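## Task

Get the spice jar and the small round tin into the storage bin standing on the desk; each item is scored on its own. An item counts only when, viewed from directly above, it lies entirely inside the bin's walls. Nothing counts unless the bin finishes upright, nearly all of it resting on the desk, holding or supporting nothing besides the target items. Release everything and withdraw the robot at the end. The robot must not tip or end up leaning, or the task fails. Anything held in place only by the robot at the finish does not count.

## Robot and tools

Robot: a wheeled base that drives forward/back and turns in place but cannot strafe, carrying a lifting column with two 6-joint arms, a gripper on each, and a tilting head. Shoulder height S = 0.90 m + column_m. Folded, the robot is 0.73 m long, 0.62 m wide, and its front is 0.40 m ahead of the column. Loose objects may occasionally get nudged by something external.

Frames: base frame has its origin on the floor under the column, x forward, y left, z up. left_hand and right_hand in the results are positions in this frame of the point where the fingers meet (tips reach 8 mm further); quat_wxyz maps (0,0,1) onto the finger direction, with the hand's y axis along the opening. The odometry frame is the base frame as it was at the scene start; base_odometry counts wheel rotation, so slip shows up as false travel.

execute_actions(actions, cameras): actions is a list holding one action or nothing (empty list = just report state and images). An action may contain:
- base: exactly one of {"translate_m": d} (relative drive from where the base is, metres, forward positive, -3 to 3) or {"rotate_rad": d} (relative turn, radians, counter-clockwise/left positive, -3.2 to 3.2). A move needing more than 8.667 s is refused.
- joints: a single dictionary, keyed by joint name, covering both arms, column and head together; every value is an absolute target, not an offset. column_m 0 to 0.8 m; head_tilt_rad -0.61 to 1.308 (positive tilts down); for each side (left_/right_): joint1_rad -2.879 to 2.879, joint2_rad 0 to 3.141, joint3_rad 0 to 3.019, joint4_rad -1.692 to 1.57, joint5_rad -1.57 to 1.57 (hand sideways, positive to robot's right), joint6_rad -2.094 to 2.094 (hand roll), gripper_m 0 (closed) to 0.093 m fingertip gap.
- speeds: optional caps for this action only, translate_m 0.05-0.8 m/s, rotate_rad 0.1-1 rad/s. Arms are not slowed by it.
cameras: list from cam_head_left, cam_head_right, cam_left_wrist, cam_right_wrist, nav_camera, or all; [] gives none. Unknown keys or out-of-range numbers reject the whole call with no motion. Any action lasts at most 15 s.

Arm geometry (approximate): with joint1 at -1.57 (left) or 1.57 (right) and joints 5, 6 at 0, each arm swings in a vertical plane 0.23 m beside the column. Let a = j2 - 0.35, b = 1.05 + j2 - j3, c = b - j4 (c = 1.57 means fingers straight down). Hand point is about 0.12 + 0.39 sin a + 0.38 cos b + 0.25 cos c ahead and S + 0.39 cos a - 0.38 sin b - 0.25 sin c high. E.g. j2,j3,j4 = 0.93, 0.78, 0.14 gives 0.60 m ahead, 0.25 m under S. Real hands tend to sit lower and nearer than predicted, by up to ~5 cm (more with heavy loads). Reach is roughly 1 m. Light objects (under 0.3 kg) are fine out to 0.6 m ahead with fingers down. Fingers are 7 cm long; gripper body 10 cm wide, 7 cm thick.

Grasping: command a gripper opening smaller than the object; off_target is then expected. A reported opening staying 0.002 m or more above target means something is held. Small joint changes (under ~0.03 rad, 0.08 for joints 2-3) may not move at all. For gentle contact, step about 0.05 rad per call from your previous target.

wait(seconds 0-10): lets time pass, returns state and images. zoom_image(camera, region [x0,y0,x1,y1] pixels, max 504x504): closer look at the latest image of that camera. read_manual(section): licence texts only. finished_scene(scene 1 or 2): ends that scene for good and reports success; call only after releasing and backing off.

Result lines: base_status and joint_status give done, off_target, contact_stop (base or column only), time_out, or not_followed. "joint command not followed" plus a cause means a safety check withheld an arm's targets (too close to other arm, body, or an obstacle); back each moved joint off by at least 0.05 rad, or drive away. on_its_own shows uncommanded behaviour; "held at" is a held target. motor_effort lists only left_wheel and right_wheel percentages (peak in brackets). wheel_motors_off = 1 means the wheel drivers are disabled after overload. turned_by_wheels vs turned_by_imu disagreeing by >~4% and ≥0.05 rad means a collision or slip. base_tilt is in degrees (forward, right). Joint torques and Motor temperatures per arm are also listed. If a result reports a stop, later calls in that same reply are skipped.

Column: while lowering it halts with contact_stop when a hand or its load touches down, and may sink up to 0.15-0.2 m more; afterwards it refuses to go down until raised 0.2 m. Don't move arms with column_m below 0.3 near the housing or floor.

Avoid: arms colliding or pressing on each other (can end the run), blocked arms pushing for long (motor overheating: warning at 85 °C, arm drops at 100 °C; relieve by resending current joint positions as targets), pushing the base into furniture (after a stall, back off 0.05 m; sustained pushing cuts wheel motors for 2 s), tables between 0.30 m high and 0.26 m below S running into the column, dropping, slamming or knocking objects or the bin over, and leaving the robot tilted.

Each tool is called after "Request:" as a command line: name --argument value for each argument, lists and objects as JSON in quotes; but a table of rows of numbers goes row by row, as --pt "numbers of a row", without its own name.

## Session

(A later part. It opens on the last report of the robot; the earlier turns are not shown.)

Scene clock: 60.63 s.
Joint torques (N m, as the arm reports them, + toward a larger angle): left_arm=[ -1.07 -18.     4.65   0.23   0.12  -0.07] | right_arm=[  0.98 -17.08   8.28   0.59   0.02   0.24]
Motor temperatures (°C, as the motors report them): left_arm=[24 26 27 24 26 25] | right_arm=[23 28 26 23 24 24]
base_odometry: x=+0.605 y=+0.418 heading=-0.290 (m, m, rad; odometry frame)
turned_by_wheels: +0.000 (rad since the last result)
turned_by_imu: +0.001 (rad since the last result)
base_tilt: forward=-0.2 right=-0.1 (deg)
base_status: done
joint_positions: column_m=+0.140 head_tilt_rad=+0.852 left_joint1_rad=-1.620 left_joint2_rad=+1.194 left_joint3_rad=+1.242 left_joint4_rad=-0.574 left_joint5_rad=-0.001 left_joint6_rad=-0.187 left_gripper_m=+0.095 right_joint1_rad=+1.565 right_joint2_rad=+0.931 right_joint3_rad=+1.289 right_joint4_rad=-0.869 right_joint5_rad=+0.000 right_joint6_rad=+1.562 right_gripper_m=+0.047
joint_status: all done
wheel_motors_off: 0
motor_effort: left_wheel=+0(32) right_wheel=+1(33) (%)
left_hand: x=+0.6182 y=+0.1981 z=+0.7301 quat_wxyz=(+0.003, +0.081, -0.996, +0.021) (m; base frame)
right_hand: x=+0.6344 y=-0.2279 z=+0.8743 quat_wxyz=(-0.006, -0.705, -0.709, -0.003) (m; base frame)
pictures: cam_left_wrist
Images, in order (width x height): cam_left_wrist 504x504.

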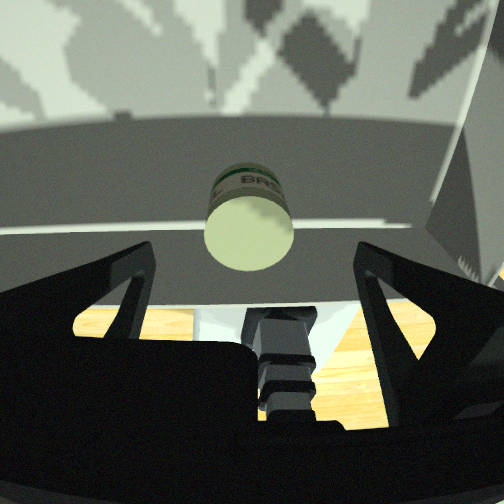

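Request:
execute_actions --actions '[{"joints":{"column_m":0.1}}]' --cameras '["cam_left_wrist"]'

Request:
execute_actions --actions '[{"joints":{"left_gripper_m":0}}]' --cameras '["cam_left_wrist"]'

Request:
execute_actions --actions '[{"joints":{"column_m":0.3}}]' --cameras '[]'

Request:
execute_actions --actions '[{"base":{"translate_m":-0.3},"joints":{"column_m":0.4,"head_tilt_rad":0.45}}]' --cameras '[]'

Request:
execute_actions --actions '[{"base":{"rotate_rad":-1.5}}]' --cameras '["cam_head_left","cam_head_right"]'

Scene clock: 63.57 s.
Joint torques (N m, as the arm reports them, + toward a larger angle): left_arm=[ -1.25 -17.99   4.39   0.28   0.17  -0.06] | right_arm=[  0.93 -16.79   7.95   0.5    0.02   0.25]
Motor temperatures (°C, as the motors report them): left_arm=[24 26 27 24 26 25] | right_arm=[23 28 26 23 24 24]
base_odometry: x=+0.605 y=+0.418 heading=-0.290 (m, m, rad; odometry frame)
turned_by_wheels: +0.000 (rad since the last result)
turned_by_imu: +0.001 (rad since the last result)
base_tilt: forward=-0.2 right=-0.2 (deg)
base_status: not commanded
joint_positions: column_m=+0.100 head_tilt_rad=+0.852 left_joint1_rad=-1.620 left_joint2_rad=+1.194 left_joint3_rad=+1.246 left_joint4_rad=-0.574 left_joint5_rad=-0.002 left_joint6_rad=-0.187 left_gripper_m=+0.095 right_joint1_rad=+1.565 right_joint2_rad=+0.931 right_joint3_rad=+1.289 right_joint4_rad=-0.869 right_joint5_rad=+0.000 right_joint6_rad=+1.562 right_gripper_m=+0.047
joint_status: all done
wheel_motors_off: 0
motor_effort: left_wheel=-4(0) right_wheel=-1(0) (%)
left_hand: x=+0.6206 y=+0.1982 z=+0.6909 quat_wxyz=(+0.001, +0.081, -0.996, +0.020) (m; base frame)
right_hand: x=+0.6344 y=-0.2279 z=+0.8342 quat_wxyz=(-0.006, -0.705, -0.709, -0.003) (m; base frame)
pictures: cam_left_wrist
Images, in order (width x height): cam_left_wrist 504x504.

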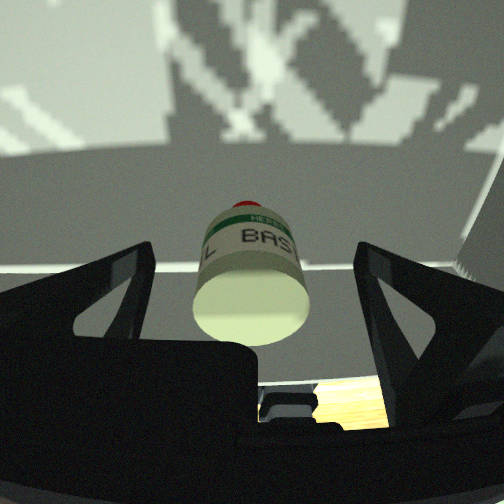

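Scene clock: 64.30 s.
Joint torques (N m, as the arm reports them, + toward a larger angle): left_arm=[ -0.99 -17.89   4.34   0.28   0.18  -0.06] | right_arm=[  1.16 -16.65   8.27   0.48   0.01   0.22]
Motor temperatures (°C, as the motors report them): left_arm=[24 26 27 24 26 25] | right_arm=[23 28 26 23 24 24]
base_odometry: x=+0.605 y=+0.418 heading=-0.290 (m, m, rad; odometry frame)
turned_by_wheels: +0.000 (rad since the last result)
turned_by_imu: +0.000 (rad since the last result)
base_tilt: forward=-0.1 right=-0.2 (deg)
base_status: not commanded
joint_positions: column_m=+0.100 head_tilt_rad=+0.852 left_joint1_rad=-1.620 left_joint2_rad=+1.194 left_joint3_rad=+1.246 left_joint4_rad=-0.574 left_joint5_rad=-0.003 left_joint6_rad=-0.187 left_gripper_m=+0.036 right_joint1_rad=+1.565 right_joint2_rad=+0.931 right_joint3_rad=+1.289 right_joint4_rad=-0.869 right_joint5_rad=+0.000 right_joint6_rad=+1.562 right_gripper_m=+0.047
joint_status: left_gripper_m off_target (ended at +0.036, target +0.000)
wheel_motors_off: 0
motor_effort: left_wheel=-1(0) right_wheel=-1(1) (%)
left_hand: x=+0.6206 y=+0.1983 z=+0.6909 quat_wxyz=(+0.001, +0.081, -0.997, +0.020) (m; base frame)
right_hand: x=+0.6344 y=-0.2279 z=+0.8342 quat_wxyz=(-0.006, -0.705, -0.709, -0.003) (m; base frame)
pictures: cam_left_wrist
Images, in order (width x height): cam_left_wrist 504x504.

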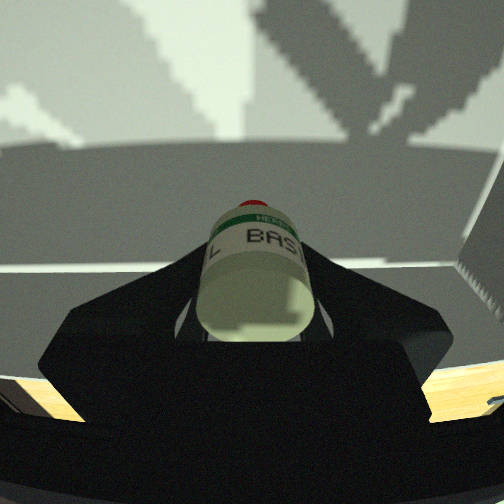

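Scene clock: 67.47 s.
Joint torques (N m, as the arm reports them, + toward a larger angle): left_arm=[ -1.14 -18.42   4.39   0.28   0.18  -0.07] | right_arm=[  0.83 -16.68   8.22   0.51   0.02   0.24]
Motor temperatures (°C, as the motors report them): left_arm=[24 27 27 24 26 25] | right_arm=[23 28 26 23 24 24]
base_odometry: x=+0.605 y=+0.418 heading=-0.290 (m, m, rad; odometry frame)
turned_by_wheels: +0.000 (rad since the last result)
turned_by_imu: +0.001 (rad since the last result)
base_tilt: forward=-0.1 right=-0.1 (deg)
base_status: not commanded
joint_positions: column_m=+0.300 head_tilt_rad=+0.852 left_joint1_rad=-1.620 left_joint2_rad=+1.194 left_joint3_rad=+1.246 left_joint4_rad=-0.574 left_joint5_rad=-0.003 left_joint6_rad=-0.187 left_gripper_m=+0.036 right_joint1_rad=+1.565 right_joint2_rad=+0.931 right_joint3_rad=+1.289 right_joint4_rad=-0.869 right_joint5_rad=+0.000 right_joint6_rad=+1.562 right_gripper_m=+0.047
joint_status: all done
wheel_motors_off: 0
motor_effort: left_wheel=-1(3) right_wheel=+0(1) (%)
left_hand: x=+0.6206 y=+0.1983 z=+0.8908 quat_wxyz=(+0.001, +0.081, -0.997, +0.020) (m; base frame)
right_hand: x=+0.6344 y=-0.2279 z=+1.0341 quat_wxyz=(-0.006, -0.705, -0.709, -0.003) (m; base frame)
pictures: none
No camera images: the call's "cameras" was empty. Leave "cameras" out to get every camera's image.

Scene clock: 69.53 s.
Joint torques (N m, as the arm reports them, + toward a larger angle): left_arm=[ -1.06 -17.95   4.61   0.3    0.19  -0.07] | right_arm=[  0.98 -16.66   8.36   0.52   0.01   0.25]
Motor temperatures (°C, as the motors report them): left_arm=[24 27 27 24 26 25] | right_arm=[23 28 26 23 24 24]
base_odometry: x=+0.318 y=+0.504 heading=-0.290 (m, m, rad; odometry frame)
turned_by_wheels: +0.000 (rad since the last result)
turned_by_imu: +0.002 (rad since the last result)
base_tilt: forward=-0.1 right=-0.1 (deg)
base_status: done
joint_positions: column_m=+0.400 head_tilt_rad=+0.468 left_joint1_rad=-1.620 left_joint2_rad=+1.196 left_joint3_rad=+1.243 left_joint4_rad=-0.574 left_joint5_rad=-0.003 left_joint6_rad=-0.187 left_gripper_m=+0.036 right_joint1_rad=+1.565 right_joint2_rad=+0.932 right_joint3_rad=+1.289 right_joint4_rad=-0.869 right_joint5_rad=+0.000 right_joint6_rad=+1.562 right_gripper_m=+0.047
joint_status: all done
wheel_motors_off: 0
motor_effort: left_wheel=+0(29) right_wheel=+0(29) (%)
left_hand: x=+0.6179 y=+0.1983 z=+0.9893 quat_wxyz=(+0.004, +0.081, -0.997, +0.020) (m; base frame)
right_hand: x=+0.6341 y=-0.2279 z=+1.1336 quat_wxyz=(-0.006, -0.705, -0.709, -0.002) (m; base frame)
pictures: none
No camera images: the call's "cameras" was empty. Leave "cameras" out to get every camera's image.

Scene clock: 72.53 s.
Joint torques (N m, as the arm reports them, + toward a larger angle): left_arm=[ -0.99 -18.51   4.47   0.22   0.16  -0.07] | right_arm=[  0.98 -17.23   8.28   0.49   0.02   0.24]
Motor temperatures (°C, as the motors report them): left_arm=[24 27 27 24 26 25] | right_arm=[23 28 26 23 24 24]
base_odometry: x=+0.318 y=+0.504 heading=-1.789 (m, m, rad; odometry frame)
turned_by_wheels: -1.499 (rad since the last result)
turned_by_imu: -1.504 (rad since the last result)
base_tilt: forward=-0.2 right=-0.1 (deg)
base_status: done
joint_positions: column_m=+0.400 head_tilt_rad=+0.468 left_joint1_rad=-1.620 left_joint2_rad=+1.196 left_joint3_rad=+1.243 left_joint4_rad=-0.574 left_joint5_rad=-0.002 left_joint6_rad=-0.187 left_gripper_m=+0.036 right_joint1_rad=+1.565 right_joint2_rad=+0.932 right_joint3_rad=+1.289 right_joint4_rad=-0.869 right_joint5_rad=+0.000 right_joint6_rad=+1.562 right_gripper_m=+0.047
joint_status: not commanded
wheel_motors_off: 0
motor_effort: left_wheel=+3(28) right_wheel=-5(39) (%)
left_hand: x=+0.6179 y=+0.1982 z=+0.9893 quat_wxyz=(+0.004, +0.081, -0.997, +0.020) (m; base frame)
right_hand: x=+0.6341 y=-0.2279 z=+1.1336 quat_wxyz=(-0.006, -0.705, -0.709, -0.002) (m; base frame)
pictures: cam_head_left, cam_head_right
Images, in order (width x height): cam_head_left 504x504, cam_head_right 504x504.

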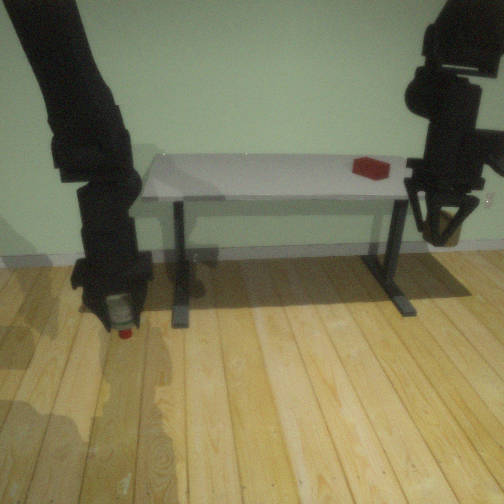

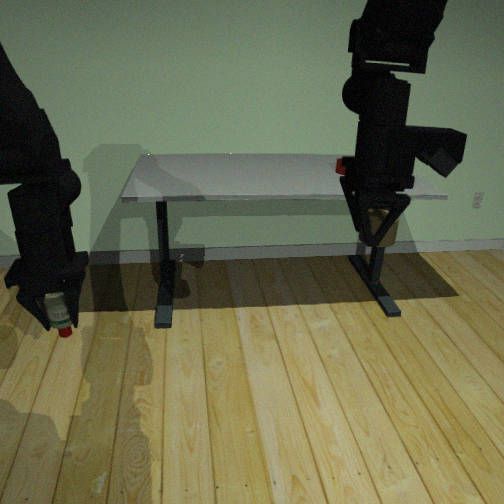

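Request:
execute_actions --actions '[{"base":{"rotate_rad":-0.16},"joints":{"right_joint2_rad":1.35,"right_joint3_rad":1.75,"right_joint4_rad":-0.92,"right_joint6_rad":0,"left_joint1_rad":-1.57,"left_joint2_rad":1.1,"left_joint3_rad":1.8,"left_joint4_rad":-1.22}}]' --cameras '[]'

Request:
execute_actions --actions '[{"base":{"translate_m":1.25},"joints":{"head_tilt_rad":0.65}}]' --cameras '["cam_head_left","cam_head_right","cam_right_wrist"]'

Scene clock: 78.60 s.
Joint torques (N m, as the arm reports them, + toward a larger angle): left_arm=[ -1.21 -20.03   8.31  -0.28   0.11  -0.06] | right_arm=[  1.09 -23.68  10.63   0.45  -0.06   0.06]
Motor temperatures (°C, as the motors report them): left_arm=[24 27 28 24 26 25] | right_arm=[23 28 26 23 24 24]
base_odometry: x=+0.318 y=+0.504 heading=-1.949 (m, m, rad; odometry frame)
turned_by_wheels: -0.159 (rad since the last result)
turned_by_imu: -0.158 (rad since the last result)
base_tilt: forward=-0.2 right=-0.2 (deg)
base_status: done
joint_positions: column_m=+0.400 head_tilt_rad=+0.468 left_joint1_rad=-1.565 left_joint2_rad=+1.088 left_joint3_rad=+1.782 left_joint4_rad=-1.207 left_joint5_rad=-0.002 left_joint6_rad=-0.188 left_gripper_m=+0.036 right_joint1_rad=+1.565 right_joint2_rad=+1.356 right_joint3_rad=+1.713 right_joint4_rad=-0.918 right_joint5_rad=+0.000 right_joint6_rad=+0.009 right_gripper_m=+0.047
joint_status: all done
wheel_motors_off: 0
motor_effort: left_wheel=+4(25) right_wheel=-2(27) (%)
left_hand: x=+0.7448 y=+0.2271 z=+1.2076 quat_wxyz=(-0.005, +0.095, -0.995, -0.003) (m; base frame)
right_hand: x=+0.7350 y=-0.2286 z=+1.0180 quat_wxyz=(+0.019, -0.006, -1.000, +0.002) (m; base frame)
pictures: none
No camera images: the call's "cameras" was empty. Leave "cameras" out to get every camera's image.

Scene clock: 82.50 s.
Joint torques (N m, as the arm reports them, + toward a larger angle): left_arm=[ -0.98 -20.5    8.37  -0.18   0.12  -0.05] | right_arm=[  1.16 -23.68  10.27   0.49  -0.07   0.07]
Motor temperatures (°C, as the motors report them): left_arm=[24 27 28 24 26 25] | right_arm=[23 28 27 23 24 24]
base_odometry: x=-0.143 y=-0.658 heading=-1.948 (m, m, rad; odometry frame)
turned_by_wheels: +0.000 (rad since the last result)
turned_by_imu: -0.003 (rad since the last result)
base_tilt: forward=-0.2 right=-0.2 (deg)
base_status: done
joint_positions: column_m=+0.400 head_tilt_rad=+0.654 left_joint1_rad=-1.565 left_joint2_rad=+1.090 left_joint3_rad=+1.782 left_joint4_rad=-1.209 left_joint5_rad=-0.002 left_joint6_rad=-0.188 left_gripper_m=+0.036 right_joint1_rad=+1.565 right_joint2_rad=+1.356 right_joint3_rad=+1.717 right_joint4_rad=-0.918 right_joint5_rad=+0.000 right_joint6_rad=+0.009 right_gripper_m=+0.047
joint_status: all done
wheel_motors_off: 0
motor_effort: left_wheel=-2(41) right_wheel=+0(36) (%)
left_hand: x=+0.7441 y=+0.2271 z=+1.2064 quat_wxyz=(-0.003, +0.095, -0.995, -0.003) (m; base frame)
right_hand: x=+0.7371 y=-0.2286 z=+1.0192 quat_wxyz=(+0.017, -0.006, -1.000, +0.002) (m; base frame)
pictures: cam_head_left, cam_head_right, cam_right_wrist
Images, in order (width x height): cam_head_left 504x504, cam_head_right 504x504, cam_right_wrist 504x504.

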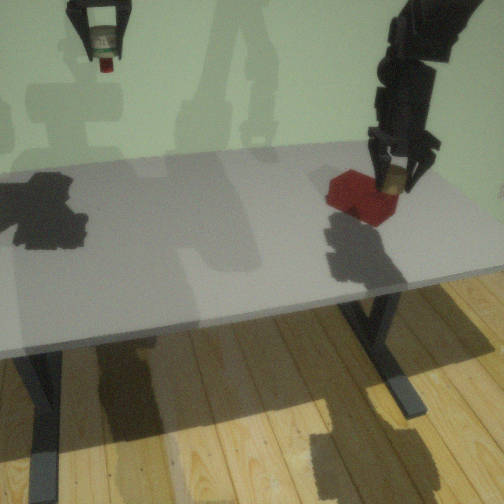

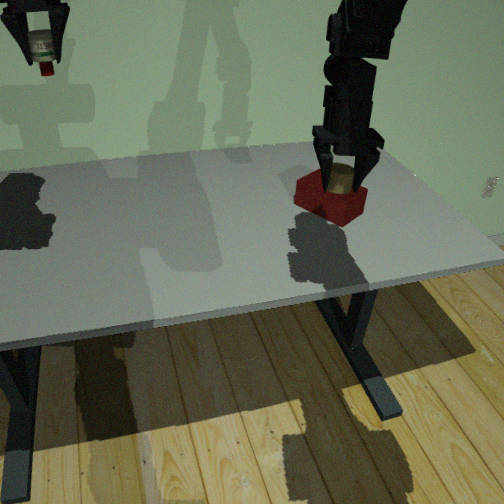

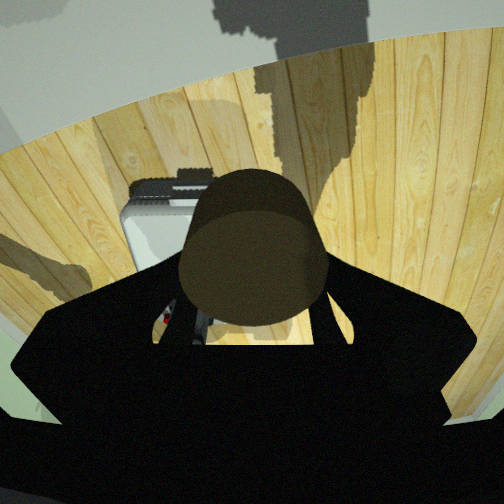

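Request:
execute_actions --actions '[{"base":{"rotate_rad":-0.06}}]' --cameras '[]'

Request:
execute_actions --actions '[{"base":{"translate_m":0.43},"joints":{"column_m":0.33,"head_tilt_rad":0.7}}]' --cameras '["cam_head_left","cam_right_wrist"]'

Scene clock: 84.40 s.
Joint torques (N m, as the arm reports them, + toward a larger angle): left_arm=[ -1.02 -20.22   8.35  -0.16   0.09  -0.05] | right_arm=[  0.92 -24.19  10.08   0.41  -0.07   0.06]
Motor temperatures (°C, as the motors report them): left_arm=[24 27 28 24 26 25] | right_arm=[23 29 27 23 24 24]
base_odometry: x=-0.143 y=-0.658 heading=-2.007 (m, m, rad; odometry frame)
turned_by_wheels: -0.059 (rad since the last result)
turned_by_imu: -0.058 (rad since the last result)
base_tilt: forward=-0.1 right=-0.1 (deg)
base_status: done
joint_positions: column_m=+0.400 head_tilt_rad=+0.654 left_joint1_rad=-1.565 left_joint2_rad=+1.090 left_joint3_rad=+1.782 left_joint4_rad=-1.209 left_joint5_rad=-0.001 left_joint6_rad=-0.188 left_gripper_m=+0.036 right_joint1_rad=+1.565 right_joint2_rad=+1.356 right_joint3_rad=+1.717 right_joint4_rad=-0.918 right_joint5_rad=+0.000 right_joint6_rad=+0.009 right_gripper_m=+0.047
joint_status: not commanded
wheel_motors_off: 0
motor_effort: left_wheel=-1(35) right_wheel=-3(38) (%)
left_hand: x=+0.7441 y=+0.2270 z=+1.2064 quat_wxyz=(-0.003, +0.095, -0.995, -0.003) (m; base frame)
right_hand: x=+0.7371 y=-0.2286 z=+1.0192 quat_wxyz=(+0.017, -0.006, -1.000, +0.002) (m; base frame)
pictures: none
No camera images: the call's "cameras" was empty. Leave "cameras" out to get every camera's image.

Scene clock: 86.87 s.
Joint torques (N m, as the arm reports them, + toward a larger angle): left_arm=[ -1.05 -20.9    8.34  -0.2    0.1   -0.07] | right_arm=[  0.98 -23.95  10.2    0.68  -0.08   0.06]
Motor temperatures (°C, as the motors report them): left_arm=[24 27 28 24 26 25] | right_arm=[23 29 27 23 24 24]
base_odometry: x=-0.325 y=-1.048 heading=-2.008 (m, m, rad; odometry frame)
turned_by_wheels: +0.000 (rad since the last result)
turned_by_imu: -0.001 (rad since the last result)
base_tilt: forward=-0.2 right=-0.1 (deg)
base_status: done
joint_positions: column_m=+0.330 head_tilt_rad=+0.703 left_joint1_rad=-1.565 left_joint2_rad=+1.093 left_joint3_rad=+1.782 left_joint4_rad=-1.210 left_joint5_rad=-0.001 left_joint6_rad=-0.188 left_gripper_m=+0.036 right_joint1_rad=+1.565 right_joint2_rad=+1.356 right_joint3_rad=+1.720 right_joint4_rad=-0.918 right_joint5_rad=+0.000 right_joint6_rad=+0.009 right_gripper_m=+0.047
joint_status: all done
wheel_motors_off: 0
motor_effort: left_wheel=+1(31) right_wheel=+1(42) (%)
left_hand: x=+0.7435 y=+0.2270 z=+1.1346 quat_wxyz=(-0.001, +0.095, -0.995, -0.003) (m; base frame)
right_hand: x=+0.7382 y=-0.2286 z=+0.9500 quat_wxyz=(+0.015, -0.006, -1.000, +0.002) (m; base frame)
pictures: cam_head_left, cam_right_wrist
Images, in order (width x height): cam_head_left 504x504, cam_right_wrist 504x504.

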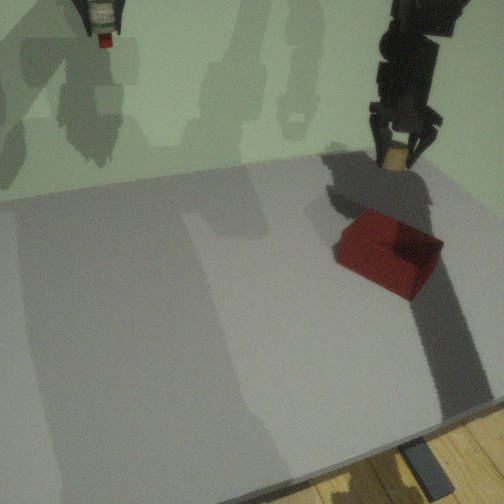

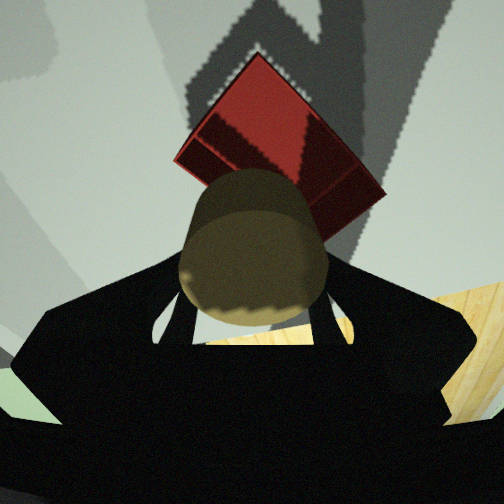

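Request:
execute_actions --actions '[{"joints":{"column_m":0.24,"right_joint6_rad":-0.8}}]' --cameras '["cam_head_left","cam_right_wrist"]'

Scene clock: 89.50 s.
Joint torques (N m, as the arm reports them, + toward a larger angle): left_arm=[ -0.95 -20.87   8.5   -0.13   0.1   -0.05] | right_arm=[  1.06 -24.09  10.     0.59  -0.14   0.07]
Motor temperatures (°C, as the motors report them): left_arm=[24 27 29 24 26 25] | right_arm=[23 29 27 23 24 24]
base_odometry: x=-0.325 y=-1.048 heading=-2.008 (m, m, rad; odometry frame)
turned_by_wheels: +0.000 (rad since the last result)
turned_by_imu: +0.001 (rad since the last result)
base_tilt: forward=-0.1 right=-0.1 (deg)
base_status: not commanded
joint_positions: column_m=+0.240 head_tilt_rad=+0.703 left_joint1_rad=-1.565 left_joint2_rad=+1.093 left_joint3_rad=+1.782 left_joint4_rad=-1.210 left_joint5_rad=-0.001 left_joint6_rad=-0.188 left_gripper_m=+0.036 right_joint1_rad=+1.565 right_joint2_rad=+1.356 right_joint3_rad=+1.720 right_joint4_rad=-0.918 right_joint5_rad=+0.000 right_joint6_rad=-0.791 right_gripper_m=+0.047
joint_status: all done
wheel_motors_off: 0
motor_effort: left_wheel=+0(0) right_wheel=-2(1) (%)
left_hand: x=+0.7435 y=+0.2270 z=+1.0446 quat_wxyz=(-0.001, +0.095, -0.995, -0.003) (m; base frame)
right_hand: x=+0.7382 y=-0.2286 z=+0.8600 quat_wxyz=(+0.015, +0.384, -0.923, -0.004) (m; base frame)
pictures: cam_head_left, cam_right_wrist
Images, in order (width x height): cam_head_left 504x504, cam_right_wrist 504x504.

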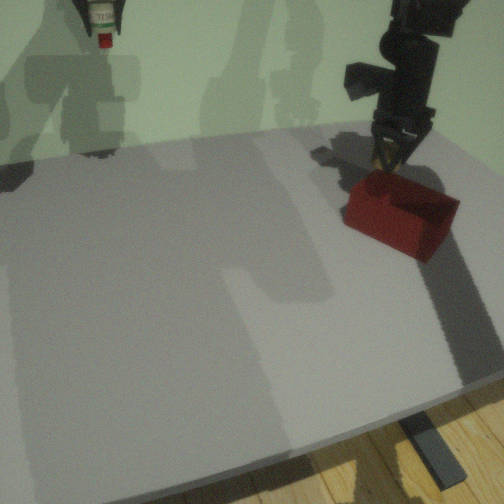

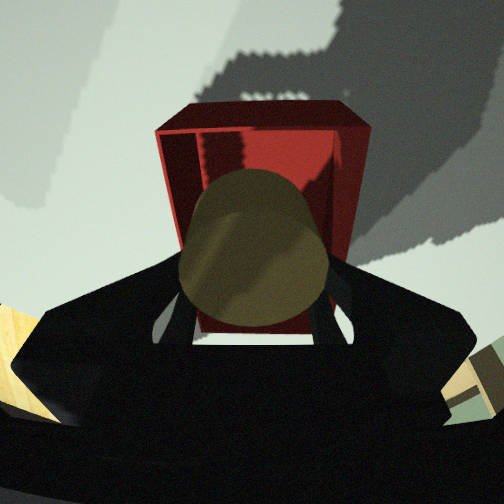

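Request:
execute_actions --actions '[{"base":{"rotate_rad":-0.025},"joints":{"column_m":0.17}}]' --cameras '["cam_head_left","cam_right_wrist"]'

Scene clock: 91.63 s.
Joint torques (N m, as the arm reports them, + toward a larger angle): left_arm=[ -1.05 -21.14   8.29  -0.18   0.09  -0.07] | right_arm=[  1.01 -23.46   9.93   0.46  -0.13   0.06]
Motor temperatures (°C, as the motors report them): left_arm=[24 27 29 24 26 25] | right_arm=[23 29 27 23 24 24]
base_odometry: x=-0.325 y=-1.048 heading=-2.031 (m, m, rad; odometry frame)
turned_by_wheels: -0.024 (rad since the last result)
turned_by_imu: -0.023 (rad since the last result)
base_tilt: forward=-0.2 right=-0.1 (deg)
base_status: done
joint_positions: column_m=+0.170 head_tilt_rad=+0.703 left_joint1_rad=-1.565 left_joint2_rad=+1.093 left_joint3_rad=+1.782 left_joint4_rad=-1.210 left_joint5_rad=-0.001 left_joint6_rad=-0.188 left_gripper_m=+0.036 right_joint1_rad=+1.565 right_joint2_rad=+1.356 right_joint3_rad=+1.720 right_joint4_rad=-0.918 right_joint5_rad=+0.000 right_joint6_rad=-0.791 right_gripper_m=+0.047
joint_status: all done
wheel_motors_off: 0
motor_effort: left_wheel=+2(37) right_wheel=-2(37) (%)
left_hand: x=+0.7435 y=+0.2270 z=+0.9746 quat_wxyz=(-0.001, +0.095, -0.995, -0.003) (m; base frame)
right_hand: x=+0.7382 y=-0.2290 z=+0.7900 quat_wxyz=(+0.015, +0.384, -0.923, -0.003) (m; base frame)
pictures: cam_head_left, cam_right_wrist
Images, in order (width x height): cam_head_left 504x504, cam_right_wrist 504x504.

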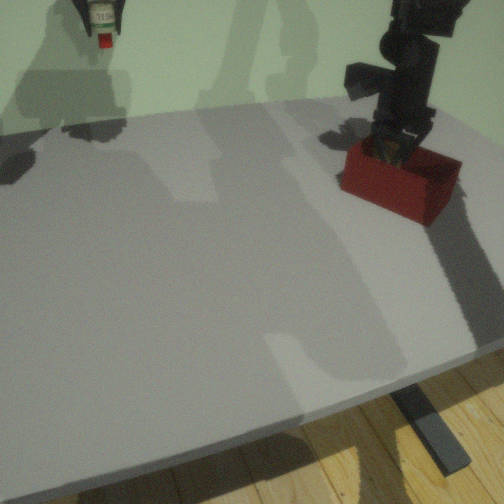

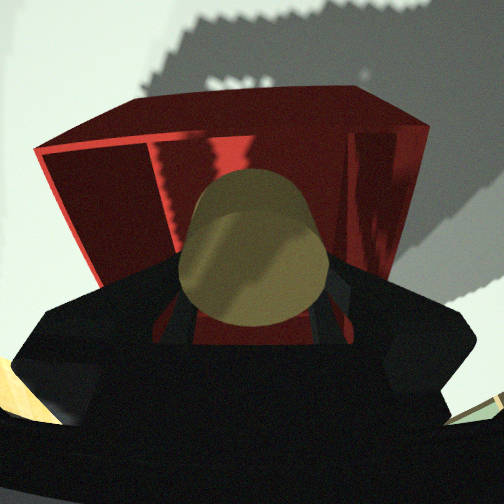

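Request:
execute_actions --actions '[{"joints":{"column_m":0.14}}]' --cameras '[]'

Request:
execute_actions --actions '[{"joints":{"column_m":0.125}}]' --cameras '["cam_head_left","cam_right_wrist"]'

Scene clock: 93.30 s.
Joint torques (N m, as the arm reports them, + toward a larger angle): left_arm=[ -0.98 -21.25   8.36  -0.11   0.09  -0.07] | right_arm=[  1.13 -23.51   9.93   0.4   -0.12   0.05]
Motor temperatures (°C, as the motors report them): left_arm=[24 27 29 24 26 25] | right_arm=[23 29 27 23 24 24]
base_odometry: x=-0.325 y=-1.048 heading=-2.031 (m, m, rad; odometry frame)
turned_by_wheels: +0.000 (rad since the last result)
turned_by_imu: +0.001 (rad since the last result)
base_tilt: forward=-0.2 right=-0.2 (deg)
base_status: not commanded
joint_positions: column_m=+0.140 head_tilt_rad=+0.703 left_joint1_rad=-1.565 left_joint2_rad=+1.093 left_joint3_rad=+1.782 left_joint4_rad=-1.210 left_joint5_rad=-0.001 left_joint6_rad=-0.188 left_gripper_m=+0.036 right_joint1_rad=+1.565 right_joint2_rad=+1.356 right_joint3_rad=+1.720 right_joint4_rad=-0.918 right_joint5_rad=+0.000 right_joint6_rad=-0.791 right_gripper_m=+0.047
joint_status: all done
wheel_motors_off: 0
motor_effort: left_wheel=+3(2) right_wheel=-1(4) (%)
left_hand: x=+0.7435 y=+0.2270 z=+0.9446 quat_wxyz=(-0.001, +0.095, -0.995, -0.003) (m; base frame)
right_hand: x=+0.7382 y=-0.2290 z=+0.7600 quat_wxyz=(+0.015, +0.384, -0.923, -0.003) (m; base frame)
pictures: none
No camera images: the call's "cameras" was empty. Leave "cameras" out to get every camera's image.

Scene clock: 94.13 s.
Joint torques (N m, as the arm reports them, + toward a larger angle): left_arm=[ -0.99 -21.82   8.39  -0.09   0.08  -0.06] | right_arm=[  0.86 -23.58   9.97   0.62  -0.13   0.06]
Motor temperatures (°C, as the motors report them): left_arm=[24 27 29 24 26 25] | right_arm=[23 29 27 23 24 24]
base_odometry: x=-0.325 y=-1.048 heading=-2.031 (m, m, rad; odometry frame)
turned_by_wheels: +0.000 (rad since the last result)
turned_by_imu: +0.000 (rad since the last result)
base_tilt: forward=-0.1 right=-0.1 (deg)
base_status: not commanded
joint_positions: column_m=+0.125 head_tilt_rad=+0.703 left_joint1_rad=-1.565 left_joint2_rad=+1.094 left_joint3_rad=+1.782 left_joint4_rad=-1.210 left_joint5_rad=-0.001 left_joint6_rad=-0.188 left_gripper_m=+0.036 right_joint1_rad=+1.565 right_joint2_rad=+1.349 right_joint3_rad=+1.721 right_joint4_rad=-0.921 right_joint5_rad=+0.000 right_joint6_rad=-0.791 right_gripper_m=+0.047
joint_status: all done
wheel_motors_off: 0
motor_effort: left_wheel=+4(4) right_wheel=-1(4) (%)
left_hand: x=+0.7434 y=+0.2270 z=+0.9291 quat_wxyz=(-0.001, +0.095, -0.995, -0.003) (m; base frame)
right_hand: x=+0.7400 y=-0.2289 z=+0.7494 quat_wxyz=(+0.013, +0.384, -0.923, -0.003) (m; base frame)
pictures: cam_head_left, cam_right_wrist
Images, in order (width x height): cam_head_left 504x504, cam_right_wrist 504x504.

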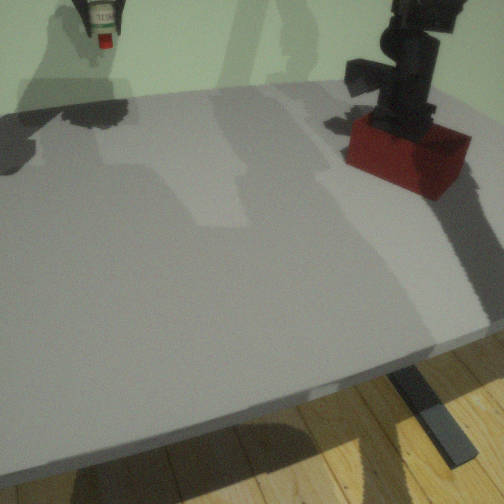

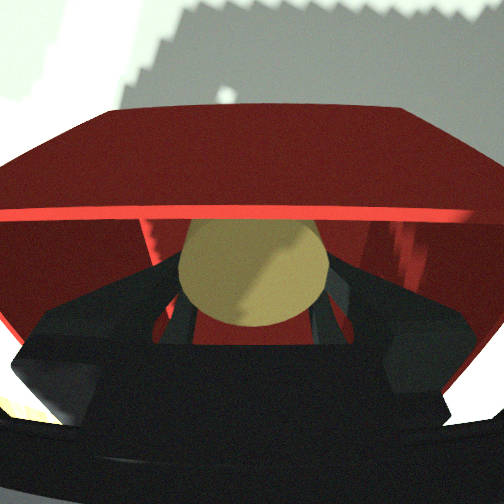

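Request:
execute_actions --actions '[{"joints":{"right_gripper_m":0.056}}]' --cameras '[]'

Request:
execute_actions --actions '[{"joints":{"column_m":0.24}}]' --cameras '["cam_right_wrist"]'

Request:
execute_actions --actions '[{"base":{"rotate_rad":-0.695},"joints":{"column_m":0.27,"right_joint2_rad":0.8,"right_joint3_rad":1.4,"left_joint6_rad":-1.5}}]' --cameras '[]'

Request:
execute_actions --actions '[{"base":{"translate_m":-0.03},"joints":{"left_joint2_rad":1.35,"left_joint3_rad":1.75,"left_joint4_rad":-0.92}}]' --cameras '["cam_head_left","cam_left_wrist"]'

Scene clock: 96.77 s.
Joint torques (N m, as the arm reports them, + toward a larger angle): left_arm=[ -1.36 -21.37   8.26  -0.03   0.09  -0.06] | right_arm=[  1.09 -22.99   9.99   0.59  -0.11   0.08]
Motor temperatures (°C, as the motors report them): left_arm=[24 27 29 24 26 25] | right_arm=[23 29 27 23 24 24]
base_odometry: x=-0.325 y=-1.048 heading=-2.031 (m, m, rad; odometry frame)
turned_by_wheels: +0.000 (rad since the last result)
turned_by_imu: +0.001 (rad since the last result)
base_tilt: forward=-0.2 right=-0.1 (deg)
base_status: not commanded
joint_positions: column_m=+0.125 head_tilt_rad=+0.703 left_joint1_rad=-1.565 left_joint2_rad=+1.094 left_joint3_rad=+1.782 left_joint4_rad=-1.210 left_joint5_rad=-0.001 left_joint6_rad=-0.188 left_gripper_m=+0.036 right_joint1_rad=+1.565 right_joint2_rad=+1.349 right_joint3_rad=+1.721 right_joint4_rad=-0.921 right_joint5_rad=+0.000 right_joint6_rad=-0.791 right_gripper_m=+0.055
joint_status: all done
wheel_motors_off: 0
motor_effort: left_wheel=+5(5) right_wheel=-2(2) (%)
left_hand: x=+0.7434 y=+0.2270 z=+0.9291 quat_wxyz=(-0.001, +0.095, -0.995, -0.003) (m; base frame)
right_hand: x=+0.7400 y=-0.2289 z=+0.7494 quat_wxyz=(+0.013, +0.384, -0.923, -0.003) (m; base frame)
pictures: none
No camera images: the call's "cameras" was empty. Leave "cameras" out to get every camera's image.

Scene clock: 98.83 s.
Joint torques (N m, as the arm reports them, + toward a larger angle): left_arm=[ -1.03 -20.77   8.28  -0.15   0.09  -0.06] | right_arm=[  1.02 -24.03  10.01   0.67  -0.13   0.06]
Motor temperatures (°C, as the motors report them): left_arm=[24 27 29 24 26 25] | right_arm=[23 29 27 23 24 24]
base_odometry: x=-0.325 y=-1.048 heading=-2.031 (m, m, rad; odometry frame)
turned_by_wheels: +0.000 (rad since the last result)
turned_by_imu: +0.001 (rad since the last result)
base_tilt: forward=-0.2 right=-0.2 (deg)
base_status: not commanded
joint_positions: column_m=+0.240 head_tilt_rad=+0.703 left_joint1_rad=-1.565 left_joint2_rad=+1.095 left_joint3_rad=+1.782 left_joint4_rad=-1.210 left_joint5_rad=-0.001 left_joint6_rad=-0.188 left_gripper_m=+0.036 right_joint1_rad=+1.565 right_joint2_rad=+1.349 right_joint3_rad=+1.721 right_joint4_rad=-0.921 right_joint5_rad=+0.000 right_joint6_rad=-0.791 right_gripper_m=+0.055
joint_status: all done
wheel_motors_off: 0
motor_effort: left_wheel=+5(4) right_wheel=-3(3) (%)
left_hand: x=+0.7434 y=+0.2270 z=+1.0438 quat_wxyz=(-0.001, +0.095, -0.995, -0.003) (m; base frame)
right_hand: x=+0.7400 y=-0.2289 z=+0.8644 quat_wxyz=(+0.013, +0.384, -0.923, -0.003) (m; base frame)
pictures: cam_right_wrist
Images, in order (width x height): cam_right_wrist 504x504.

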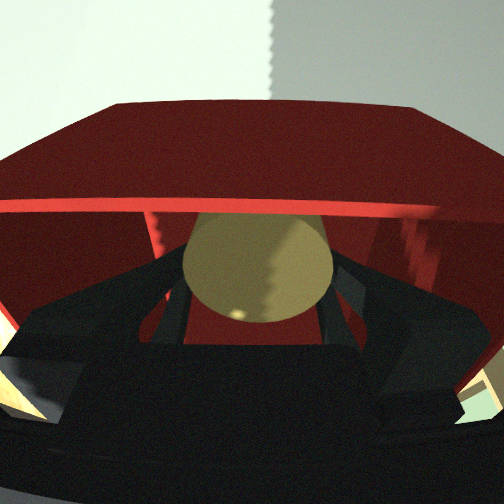

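Scene clock: 101.00 s.
Joint torques (N m, as the arm reports them, + toward a larger angle): left_arm=[ -0.83 -21.5    8.17  -0.21   0.01  -0.07] | right_arm=[  0.52 -16.88   8.89   1.01  -0.14   0.06]
Motor temperatures (°C, as the motors report them): left_arm=[24 27 29 24 26 25] | right_arm=[23 29 27 23 24 24]
base_odometry: x=-0.325 y=-1.048 heading=-2.726 (m, m, rad; odometry frame)
turned_by_wheels: -0.695 (rad since the last result)
turned_by_imu: -0.695 (rad since the last result)
base_tilt: forward=-0.1 right=-0.2 (deg)
base_status: done
joint_positions: column_m=+0.270 head_tilt_rad=+0.703 left_joint1_rad=-1.565 left_joint2_rad=+1.095 left_joint3_rad=+1.782 left_joint4_rad=-1.210 left_joint5_rad=-0.001 left_joint6_rad=-1.487 left_gripper_m=+0.036 right_joint1_rad=+1.569 right_joint2_rad=+0.786 right_joint3_rad=+1.400 right_joint4_rad=-0.920 right_joint5_rad=+0.000 right_joint6_rad=-0.791 right_gripper_m=+0.055
joint_status: all done
wheel_motors_off: 0
motor_effort: left_wheel=+1(35) right_wheel=-4(41) (%)
left_hand: x=+0.7434 y=+0.2270 z=+1.0738 quat_wxyz=(-0.002, +0.678, -0.735, -0.002) (m; base frame)
right_hand: x=+0.6874 y=-0.2260 z=+1.1200 quat_wxyz=(-0.100, +0.383, -0.917, +0.042) (m; base frame)
pictures: none
No camera images: the call's "cameras" was empty. Leave "cameras" out to get every camera's image.

Scene clock: 102.37 s.
Joint torques (N m, as the arm reports them, + toward a larger angle): left_arm=[ -0.73 -22.78   7.95   0.41   0.01  -0.07] | right_arm=[  0.55 -16.69   9.05   0.96  -0.13   0.08]
Motor temperatures (°C, as the motors report them): left_arm=[24 28 29 24 26 25] | right_arm=[23 29 27 23 24 24]
base_odometry: x=-0.298 y=-1.036 heading=-2.726 (m, m, rad; odometry frame)
turned_by_wheels: +0.000 (rad since the last result)
turned_by_imu: +0.000 (rad since the last result)
base_tilt: forward=-0.2 right=-0.1 (deg)
base_status: done
joint_positions: column_m=+0.270 head_tilt_rad=+0.703 left_joint1_rad=-1.565 left_joint2_rad=+1.355 left_joint3_rad=+1.721 left_joint4_rad=-0.933 left_joint5_rad=-0.001 left_joint6_rad=-1.487 left_gripper_m=+0.036 right_joint1_rad=+1.569 right_joint2_rad=+0.786 right_joint3_rad=+1.398 right_joint4_rad=-0.920 right_joint5_rad=+0.000 right_joint6_rad=-0.791 right_gripper_m=+0.055
joint_status: all done
wheel_motors_off: 0
motor_effort: left_wheel=+1(33) right_wheel=-2(44) (%)
left_hand: x=+0.7351 y=+0.2279 z=+0.8906 quat_wxyz=(+0.014, +0.678, -0.735, -0.017) (m; base frame)
right_hand: x=+0.6866 y=-0.2260 z=+1.1188 quat_wxyz=(-0.099, +0.383, -0.918, +0.042) (m; base frame)
pictures: cam_head_left, cam_left_wrist
Images, in order (width x height): cam_head_left 504x504, cam_left_wrist 504x504.

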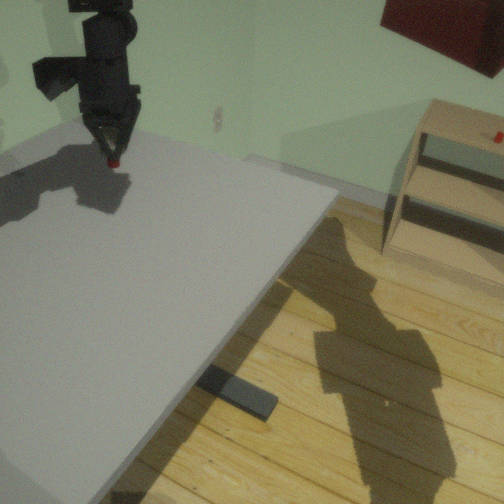

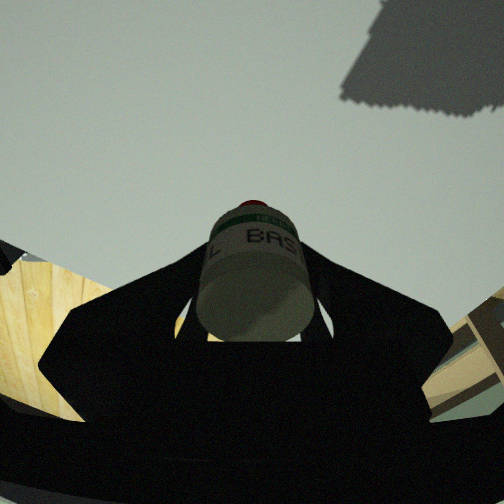

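The bin came along. Carry it back gently.

Request:
execute_actions --actions '[{"base":{"rotate_rad":0.695},"speeds":{"rotate_rad":0.4},"joints":{"left_joint2_rad":1.1,"left_joint3_rad":1.8,"left_joint4_rad":-1.22}}]' --cameras '[]'

Request:
execute_actions --actions '[{"joints":{"right_joint2_rad":1.07,"right_joint3_rad":1.57}}]' --cameras '[]'

Request:
execute_actions --actions '[{"joints":{"right_joint2_rad":1.35,"right_joint3_rad":1.75}}]' --cameras '[]'

Request:
execute_actions --actions '[{"joints":{"column_m":0.14}}]' --cameras '["cam_head_left","cam_right_wrist"]'

Scene clock: 106.10 s.
Joint torques (N m, as the arm reports them, + toward a larger angle): left_arm=[ -0.54 -21.99   7.68  -0.32   0.01  -0.07] | right_arm=[  0.64 -16.81   9.1    1.03  -0.14   0.07]
Motor temperatures (°C, as the motors report them): left_arm=[24 28 30 24 26 25] | right_arm=[23 29 27 23 24 24]
base_odometry: x=-0.298 y=-1.036 heading=-2.032 (m, m, rad; odometry frame)
turned_by_wheels: +0.695 (rad since the last result)
turned_by_imu: +0.696 (rad since the last result)
base_tilt: forward=-0.2 right=-0.1 (deg)
base_status: done
joint_positions: column_m=+0.270 head_tilt_rad=+0.703 left_joint1_rad=-1.567 left_joint2_rad=+1.102 left_joint3_rad=+1.790 left_joint4_rad=-1.206 left_joint5_rad=-0.001 left_joint6_rad=-1.487 left_gripper_m=+0.036 right_joint1_rad=+1.569 right_joint2_rad=+0.786 right_joint3_rad=+1.398 right_joint4_rad=-0.920 right_joint5_rad=+0.000 right_joint6_rad=-0.791 right_gripper_m=+0.055
joint_status: all done
wheel_motors_off: 0
motor_effort: left_wheel=-2(39) right_wheel=+2(31) (%)
left_hand: x=+0.7466 y=+0.2264 z=+1.0718 quat_wxyz=(-0.003, +0.678, -0.735, +0.000) (m; base frame)
right_hand: x=+0.6866 y=-0.2260 z=+1.1188 quat_wxyz=(-0.099, +0.383, -0.918, +0.042) (m; base frame)
pictures: none
No camera images: the call's "cameras" was empty. Leave "cameras" out to get every camera's image.

Scene clock: 107.20 s.
Joint torques (N m, as the arm reports them, + toward a larger angle): left_arm=[ -0.87 -22.14   7.71  -0.34   0.01  -0.08] | right_arm=[  0.89 -22.31  10.45   0.66  -0.13   0.07]
Motor temperatures (°C, as the motors report them): left_arm=[24 28 30 24 26 25] | right_arm=[23 29 27 23 24 24]
base_odometry: x=-0.298 y=-1.036 heading=-2.032 (m, m, rad; odometry frame)
turned_by_wheels: +0.000 (rad since the last result)
turned_by_imu: +0.000 (rad since the last result)
base_tilt: forward=-0.1 right=-0.2 (deg)
base_status: not commanded
joint_positions: column_m=+0.270 head_tilt_rad=+0.703 left_joint1_rad=-1.567 left_joint2_rad=+1.102 left_joint3_rad=+1.790 left_joint4_rad=-1.206 left_joint5_rad=-0.001 left_joint6_rad=-1.487 left_gripper_m=+0.036 right_joint1_rad=+1.569 right_joint2_rad=+1.091 right_joint3_rad=+1.544 right_joint4_rad=-0.919 right_joint5_rad=+0.000 right_joint6_rad=-0.791 right_gripper_m=+0.055
joint_status: all done
wheel_motors_off: 0
motor_effort: left_wheel=-8(9) right_wheel=+6(6) (%)
left_hand: x=+0.7466 y=+0.2264 z=+1.0718 quat_wxyz=(-0.003, +0.678, -0.735, +0.000) (m; base frame)
right_hand: x=+0.7153 y=-0.2262 z=+0.9956 quat_wxyz=(-0.026, +0.385, -0.922, +0.012) (m; base frame)
pictures: none
No camera images: the call's "cameras" was empty. Leave "cameras" out to get every camera's image.

Scene clock: 108.30 s.
Joint torques (N m, as the arm reports them, + toward a larger angle): left_arm=[ -0.84 -21.67   7.54  -0.34   0.01  -0.08] | right_arm=[  0.63 -24.81   8.76   0.43  -0.12   0.06]
Motor temperatures (°C, as the motors report them): left_arm=[24 28 30 24 26 25] | right_arm=[23 29 27 23 24 24]
base_odometry: x=-0.298 y=-1.036 heading=-2.032 (m, m, rad; odometry frame)
turned_by_wheels: +0.000 (rad since the last result)
turned_by_imu: +0.000 (rad since the last result)
base_tilt: forward=-0.1 right=-0.1 (deg)
base_status: not commanded
joint_positions: column_m=+0.270 head_tilt_rad=+0.703 left_joint1_rad=-1.567 left_joint2_rad=+1.102 left_joint3_rad=+1.790 left_joint4_rad=-1.206 left_joint5_rad=-0.001 left_joint6_rad=-1.487 left_gripper_m=+0.036 right_joint1_rad=+1.569 right_joint2_rad=+1.371 right_joint3_rad=+1.736 right_joint4_rad=-0.918 right_joint5_rad=+0.000 right_joint6_rad=-0.791 right_gripper_m=+0.055
joint_status: all done
wheel_motors_off: 0
motor_effort: left_wheel=-7(9) right_wheel=+4(8) (%)
left_hand: x=+0.7466 y=+0.2264 z=+1.0718 quat_wxyz=(-0.003, +0.678, -0.735, +0.000) (m; base frame)
right_hand: x=+0.7419 y=-0.2263 z=+0.8854 quat_wxyz=(+0.014, +0.385, -0.923, -0.005) (m; base frame)
pictures: none
No camera images: the call's "cameras" was empty. Leave "cameras" out to get every camera's image.

Scene clock: 110.57 s.
Joint torques (N m, as the arm reports them, + toward a larger angle): left_arm=[ -0.78 -21.71   7.81  -0.33   0.02  -0.07] | right_arm=[  0.84 -25.86   8.74   0.31  -0.12   0.06]
Motor temperatures (°C, as the motors report them): left_arm=[24 28 30 24 26 25] | right_arm=[23 29 27 23 24 24]
base_odometry: x=-0.298 y=-1.036 heading=-2.032 (m, m, rad; odometry frame)
turned_by_wheels: +0.000 (rad since the last result)
turned_by_imu: +0.001 (rad since the last result)
base_tilt: forward=-0.2 right=-0.2 (deg)
base_status: not commanded
joint_positions: column_m=+0.140 head_tilt_rad=+0.703 left_joint1_rad=-1.567 left_joint2_rad=+1.102 left_joint3_rad=+1.790 left_joint4_rad=-1.206 left_joint5_rad=-0.001 left_joint6_rad=-1.487 left_gripper_m=+0.036 right_joint1_rad=+1.569 right_joint2_rad=+1.371 right_joint3_rad=+1.736 right_joint4_rad=-0.918 right_joint5_rad=+0.000 right_joint6_rad=-0.791 right_gripper_m=+0.055
joint_status: all done
wheel_motors_off: 0
motor_effort: left_wheel=-7(9) right_wheel=+7(8) (%)
left_hand: x=+0.7466 y=+0.2264 z=+0.9419 quat_wxyz=(-0.003, +0.678, -0.735, +0.000) (m; base frame)
right_hand: x=+0.7419 y=-0.2263 z=+0.7554 quat_wxyz=(+0.014, +0.385, -0.923, -0.005) (m; base frame)
pictures: cam_head_left, cam_right_wrist
Images, in order (width x height): cam_head_left 504x504, cam_right_wrist 504x504.

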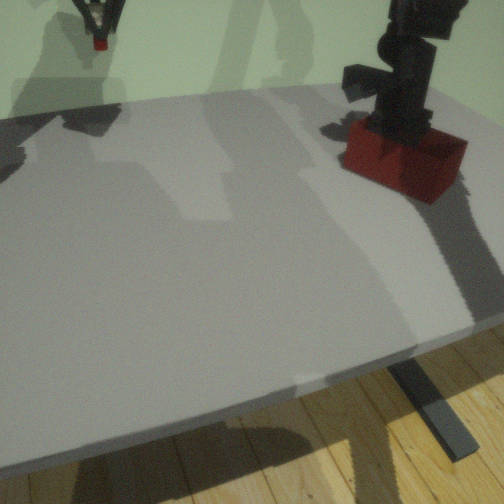

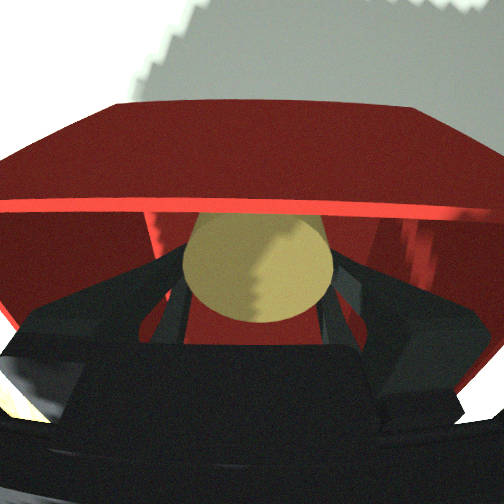

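Request:
execute_actions --actions '[{"joints":{"column_m":0.133}}]' --cameras '[]'

Request:
execute_actions --actions '[{"joints":{"right_gripper_m":0.0505}}]' --cameras '[]'

Request:
execute_actions --actions '[{"joints":{"column_m":0.2}}]' --cameras '["cam_head_left","cam_right_wrist"]'

Scene clock: 111.87 s.
Joint torques (N m, as the arm reports them, + toward a larger angle): left_arm=[ -0.72 -21.87   7.43  -0.42   0.03  -0.06] | right_arm=[  1.31 -24.72   8.63   0.47  -0.2    0.06]
Motor temperatures (°C, as the motors report them): left_arm=[24 28 30 24 26 25] | right_arm=[23 30 27 23 24 24]
base_odometry: x=-0.298 y=-1.036 heading=-2.032 (m, m, rad; odometry frame)
turned_by_wheels: +0.000 (rad since the last result)
turned_by_imu: +0.000 (rad since the last result)
base_tilt: forward=-0.1 right=-0.1 (deg)
base_status: not commanded
joint_positions: column_m=+0.133 head_tilt_rad=+0.703 left_joint1_rad=-1.567 left_joint2_rad=+1.102 left_joint3_rad=+1.790 left_joint4_rad=-1.206 left_joint5_rad=-0.001 left_joint6_rad=-1.487 left_gripper_m=+0.036 right_joint1_rad=+1.569 right_joint2_rad=+1.369 right_joint3_rad=+1.736 right_joint4_rad=-0.918 right_joint5_rad=+0.002 right_joint6_rad=-0.791 right_gripper_m=+0.055
joint_status: all done
wheel_motors_off: 0
motor_effort: left_wheel=-8(7) right_wheel=+5(6) (%)
left_hand: x=+0.7466 y=+0.2264 z=+0.9349 quat_wxyz=(-0.003, +0.678, -0.735, +0.000) (m; base frame)
right_hand: x=+0.7423 y=-0.2267 z=+0.7494 quat_wxyz=(+0.013, +0.385, -0.923, -0.004) (m; base frame)
pictures: none
No camera images: the call's "cameras" was empty. Leave "cameras" out to get every camera's image.

Scene clock: 112.27 s.
Joint torques (N m, as the arm reports them, + toward a larger angle): left_arm=[ -0.63 -21.72   7.8   -0.3    0.01  -0.07] | right_arm=[  0.82 -25.08   8.74   0.49  -0.19   0.07]
Motor temperatures (°C, as the motors report them): left_arm=[24 28 30 24 26 25] | right_arm=[23 30 27 23 24 24]
base_odometry: x=-0.298 y=-1.036 heading=-2.032 (m, m, rad; odometry frame)
turned_by_wheels: +0.000 (rad since the last result)
turned_by_imu: +0.000 (rad since the last result)
base_tilt: forward=-0.2 right=-0.2 (deg)
base_status: not commanded
joint_positions: column_m=+0.133 head_tilt_rad=+0.703 left_joint1_rad=-1.567 left_joint2_rad=+1.102 left_joint3_rad=+1.790 left_joint4_rad=-1.206 left_joint5_rad=-0.001 left_joint6_rad=-1.487 left_gripper_m=+0.036 right_joint1_rad=+1.569 right_joint2_rad=+1.369 right_joint3_rad=+1.736 right_joint4_rad=-0.918 right_joint5_rad=+0.002 right_joint6_rad=-0.791 right_gripper_m=+0.051
joint_status: all done
wheel_motors_off: 0
motor_effort: left_wheel=-5(5) right_wheel=+6(6) (%)
left_hand: x=+0.7466 y=+0.2264 z=+0.9349 quat_wxyz=(-0.003, +0.678, -0.735, +0.000) (m; base frame)
right_hand: x=+0.7423 y=-0.2267 z=+0.7494 quat_wxyz=(+0.013, +0.385, -0.923, -0.004) (m; base frame)
pictures: none
No camera images: the call's "cameras" was empty. Leave "cameras" out to get every camera's image.

Scene clock: 113.73 s.
Joint torques (N m, as the arm reports them, + toward a larger angle): left_arm=[ -0.79 -22.31   7.96  -0.35   0.01  -0.07] | right_arm=[  0.8  -25.2    8.35   0.4   -0.19   0.07]
Motor temperatures (°C, as the motors report them): left_arm=[24 28 30 24 26 25] | right_arm=[23 30 27 23 24 24]
base_odometry: x=-0.298 y=-1.036 heading=-2.032 (m, m, rad; odometry frame)
turned_by_wheels: +0.000 (rad since the last result)
turned_by_imu: +0.000 (rad since the last result)
base_tilt: forward=-0.1 right=-0.2 (deg)
base_status: not commanded
joint_positions: column_m=+0.200 head_tilt_rad=+0.703 left_joint1_rad=-1.567 left_joint2_rad=+1.102 left_joint3_rad=+1.790 left_joint4_rad=-1.206 left_joint5_rad=-0.001 left_joint6_rad=-1.487 left_gripper_m=+0.036 right_joint1_rad=+1.569 right_joint2_rad=+1.369 right_joint3_rad=+1.736 right_joint4_rad=-0.918 right_joint5_rad=+0.002 right_joint6_rad=-0.791 right_gripper_m=+0.051
joint_status: all done
wheel_motors_off: 0
motor_effort: left_wheel=-7(8) right_wheel=+8(6) (%)
left_hand: x=+0.7466 y=+0.2264 z=+1.0017 quat_wxyz=(-0.003, +0.678, -0.735, +0.000) (m; base frame)
right_hand: x=+0.7423 y=-0.2267 z=+0.8163 quat_wxyz=(+0.013, +0.385, -0.923, -0.004) (m; base frame)
pictures: cam_head_left, cam_right_wrist
Images, in order (width x height): cam_head_left 504x504, cam_right_wrist 504x504.

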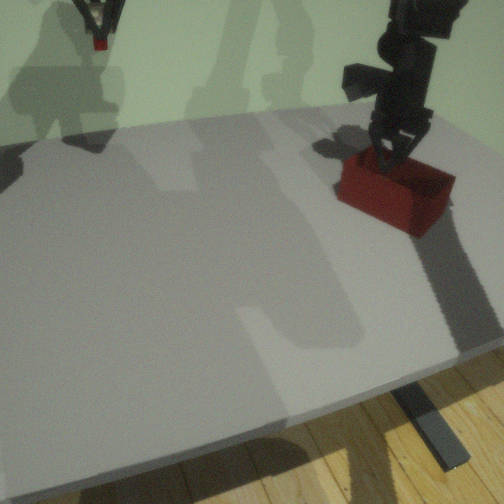

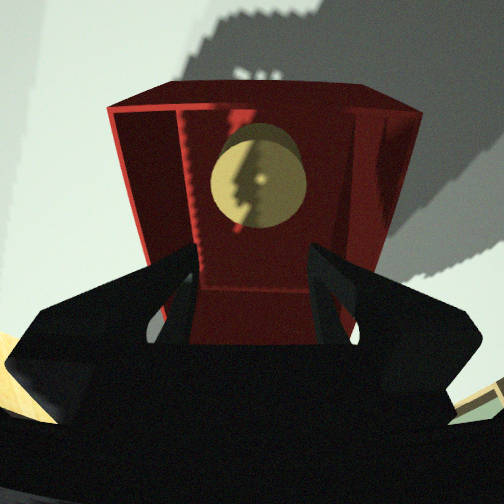

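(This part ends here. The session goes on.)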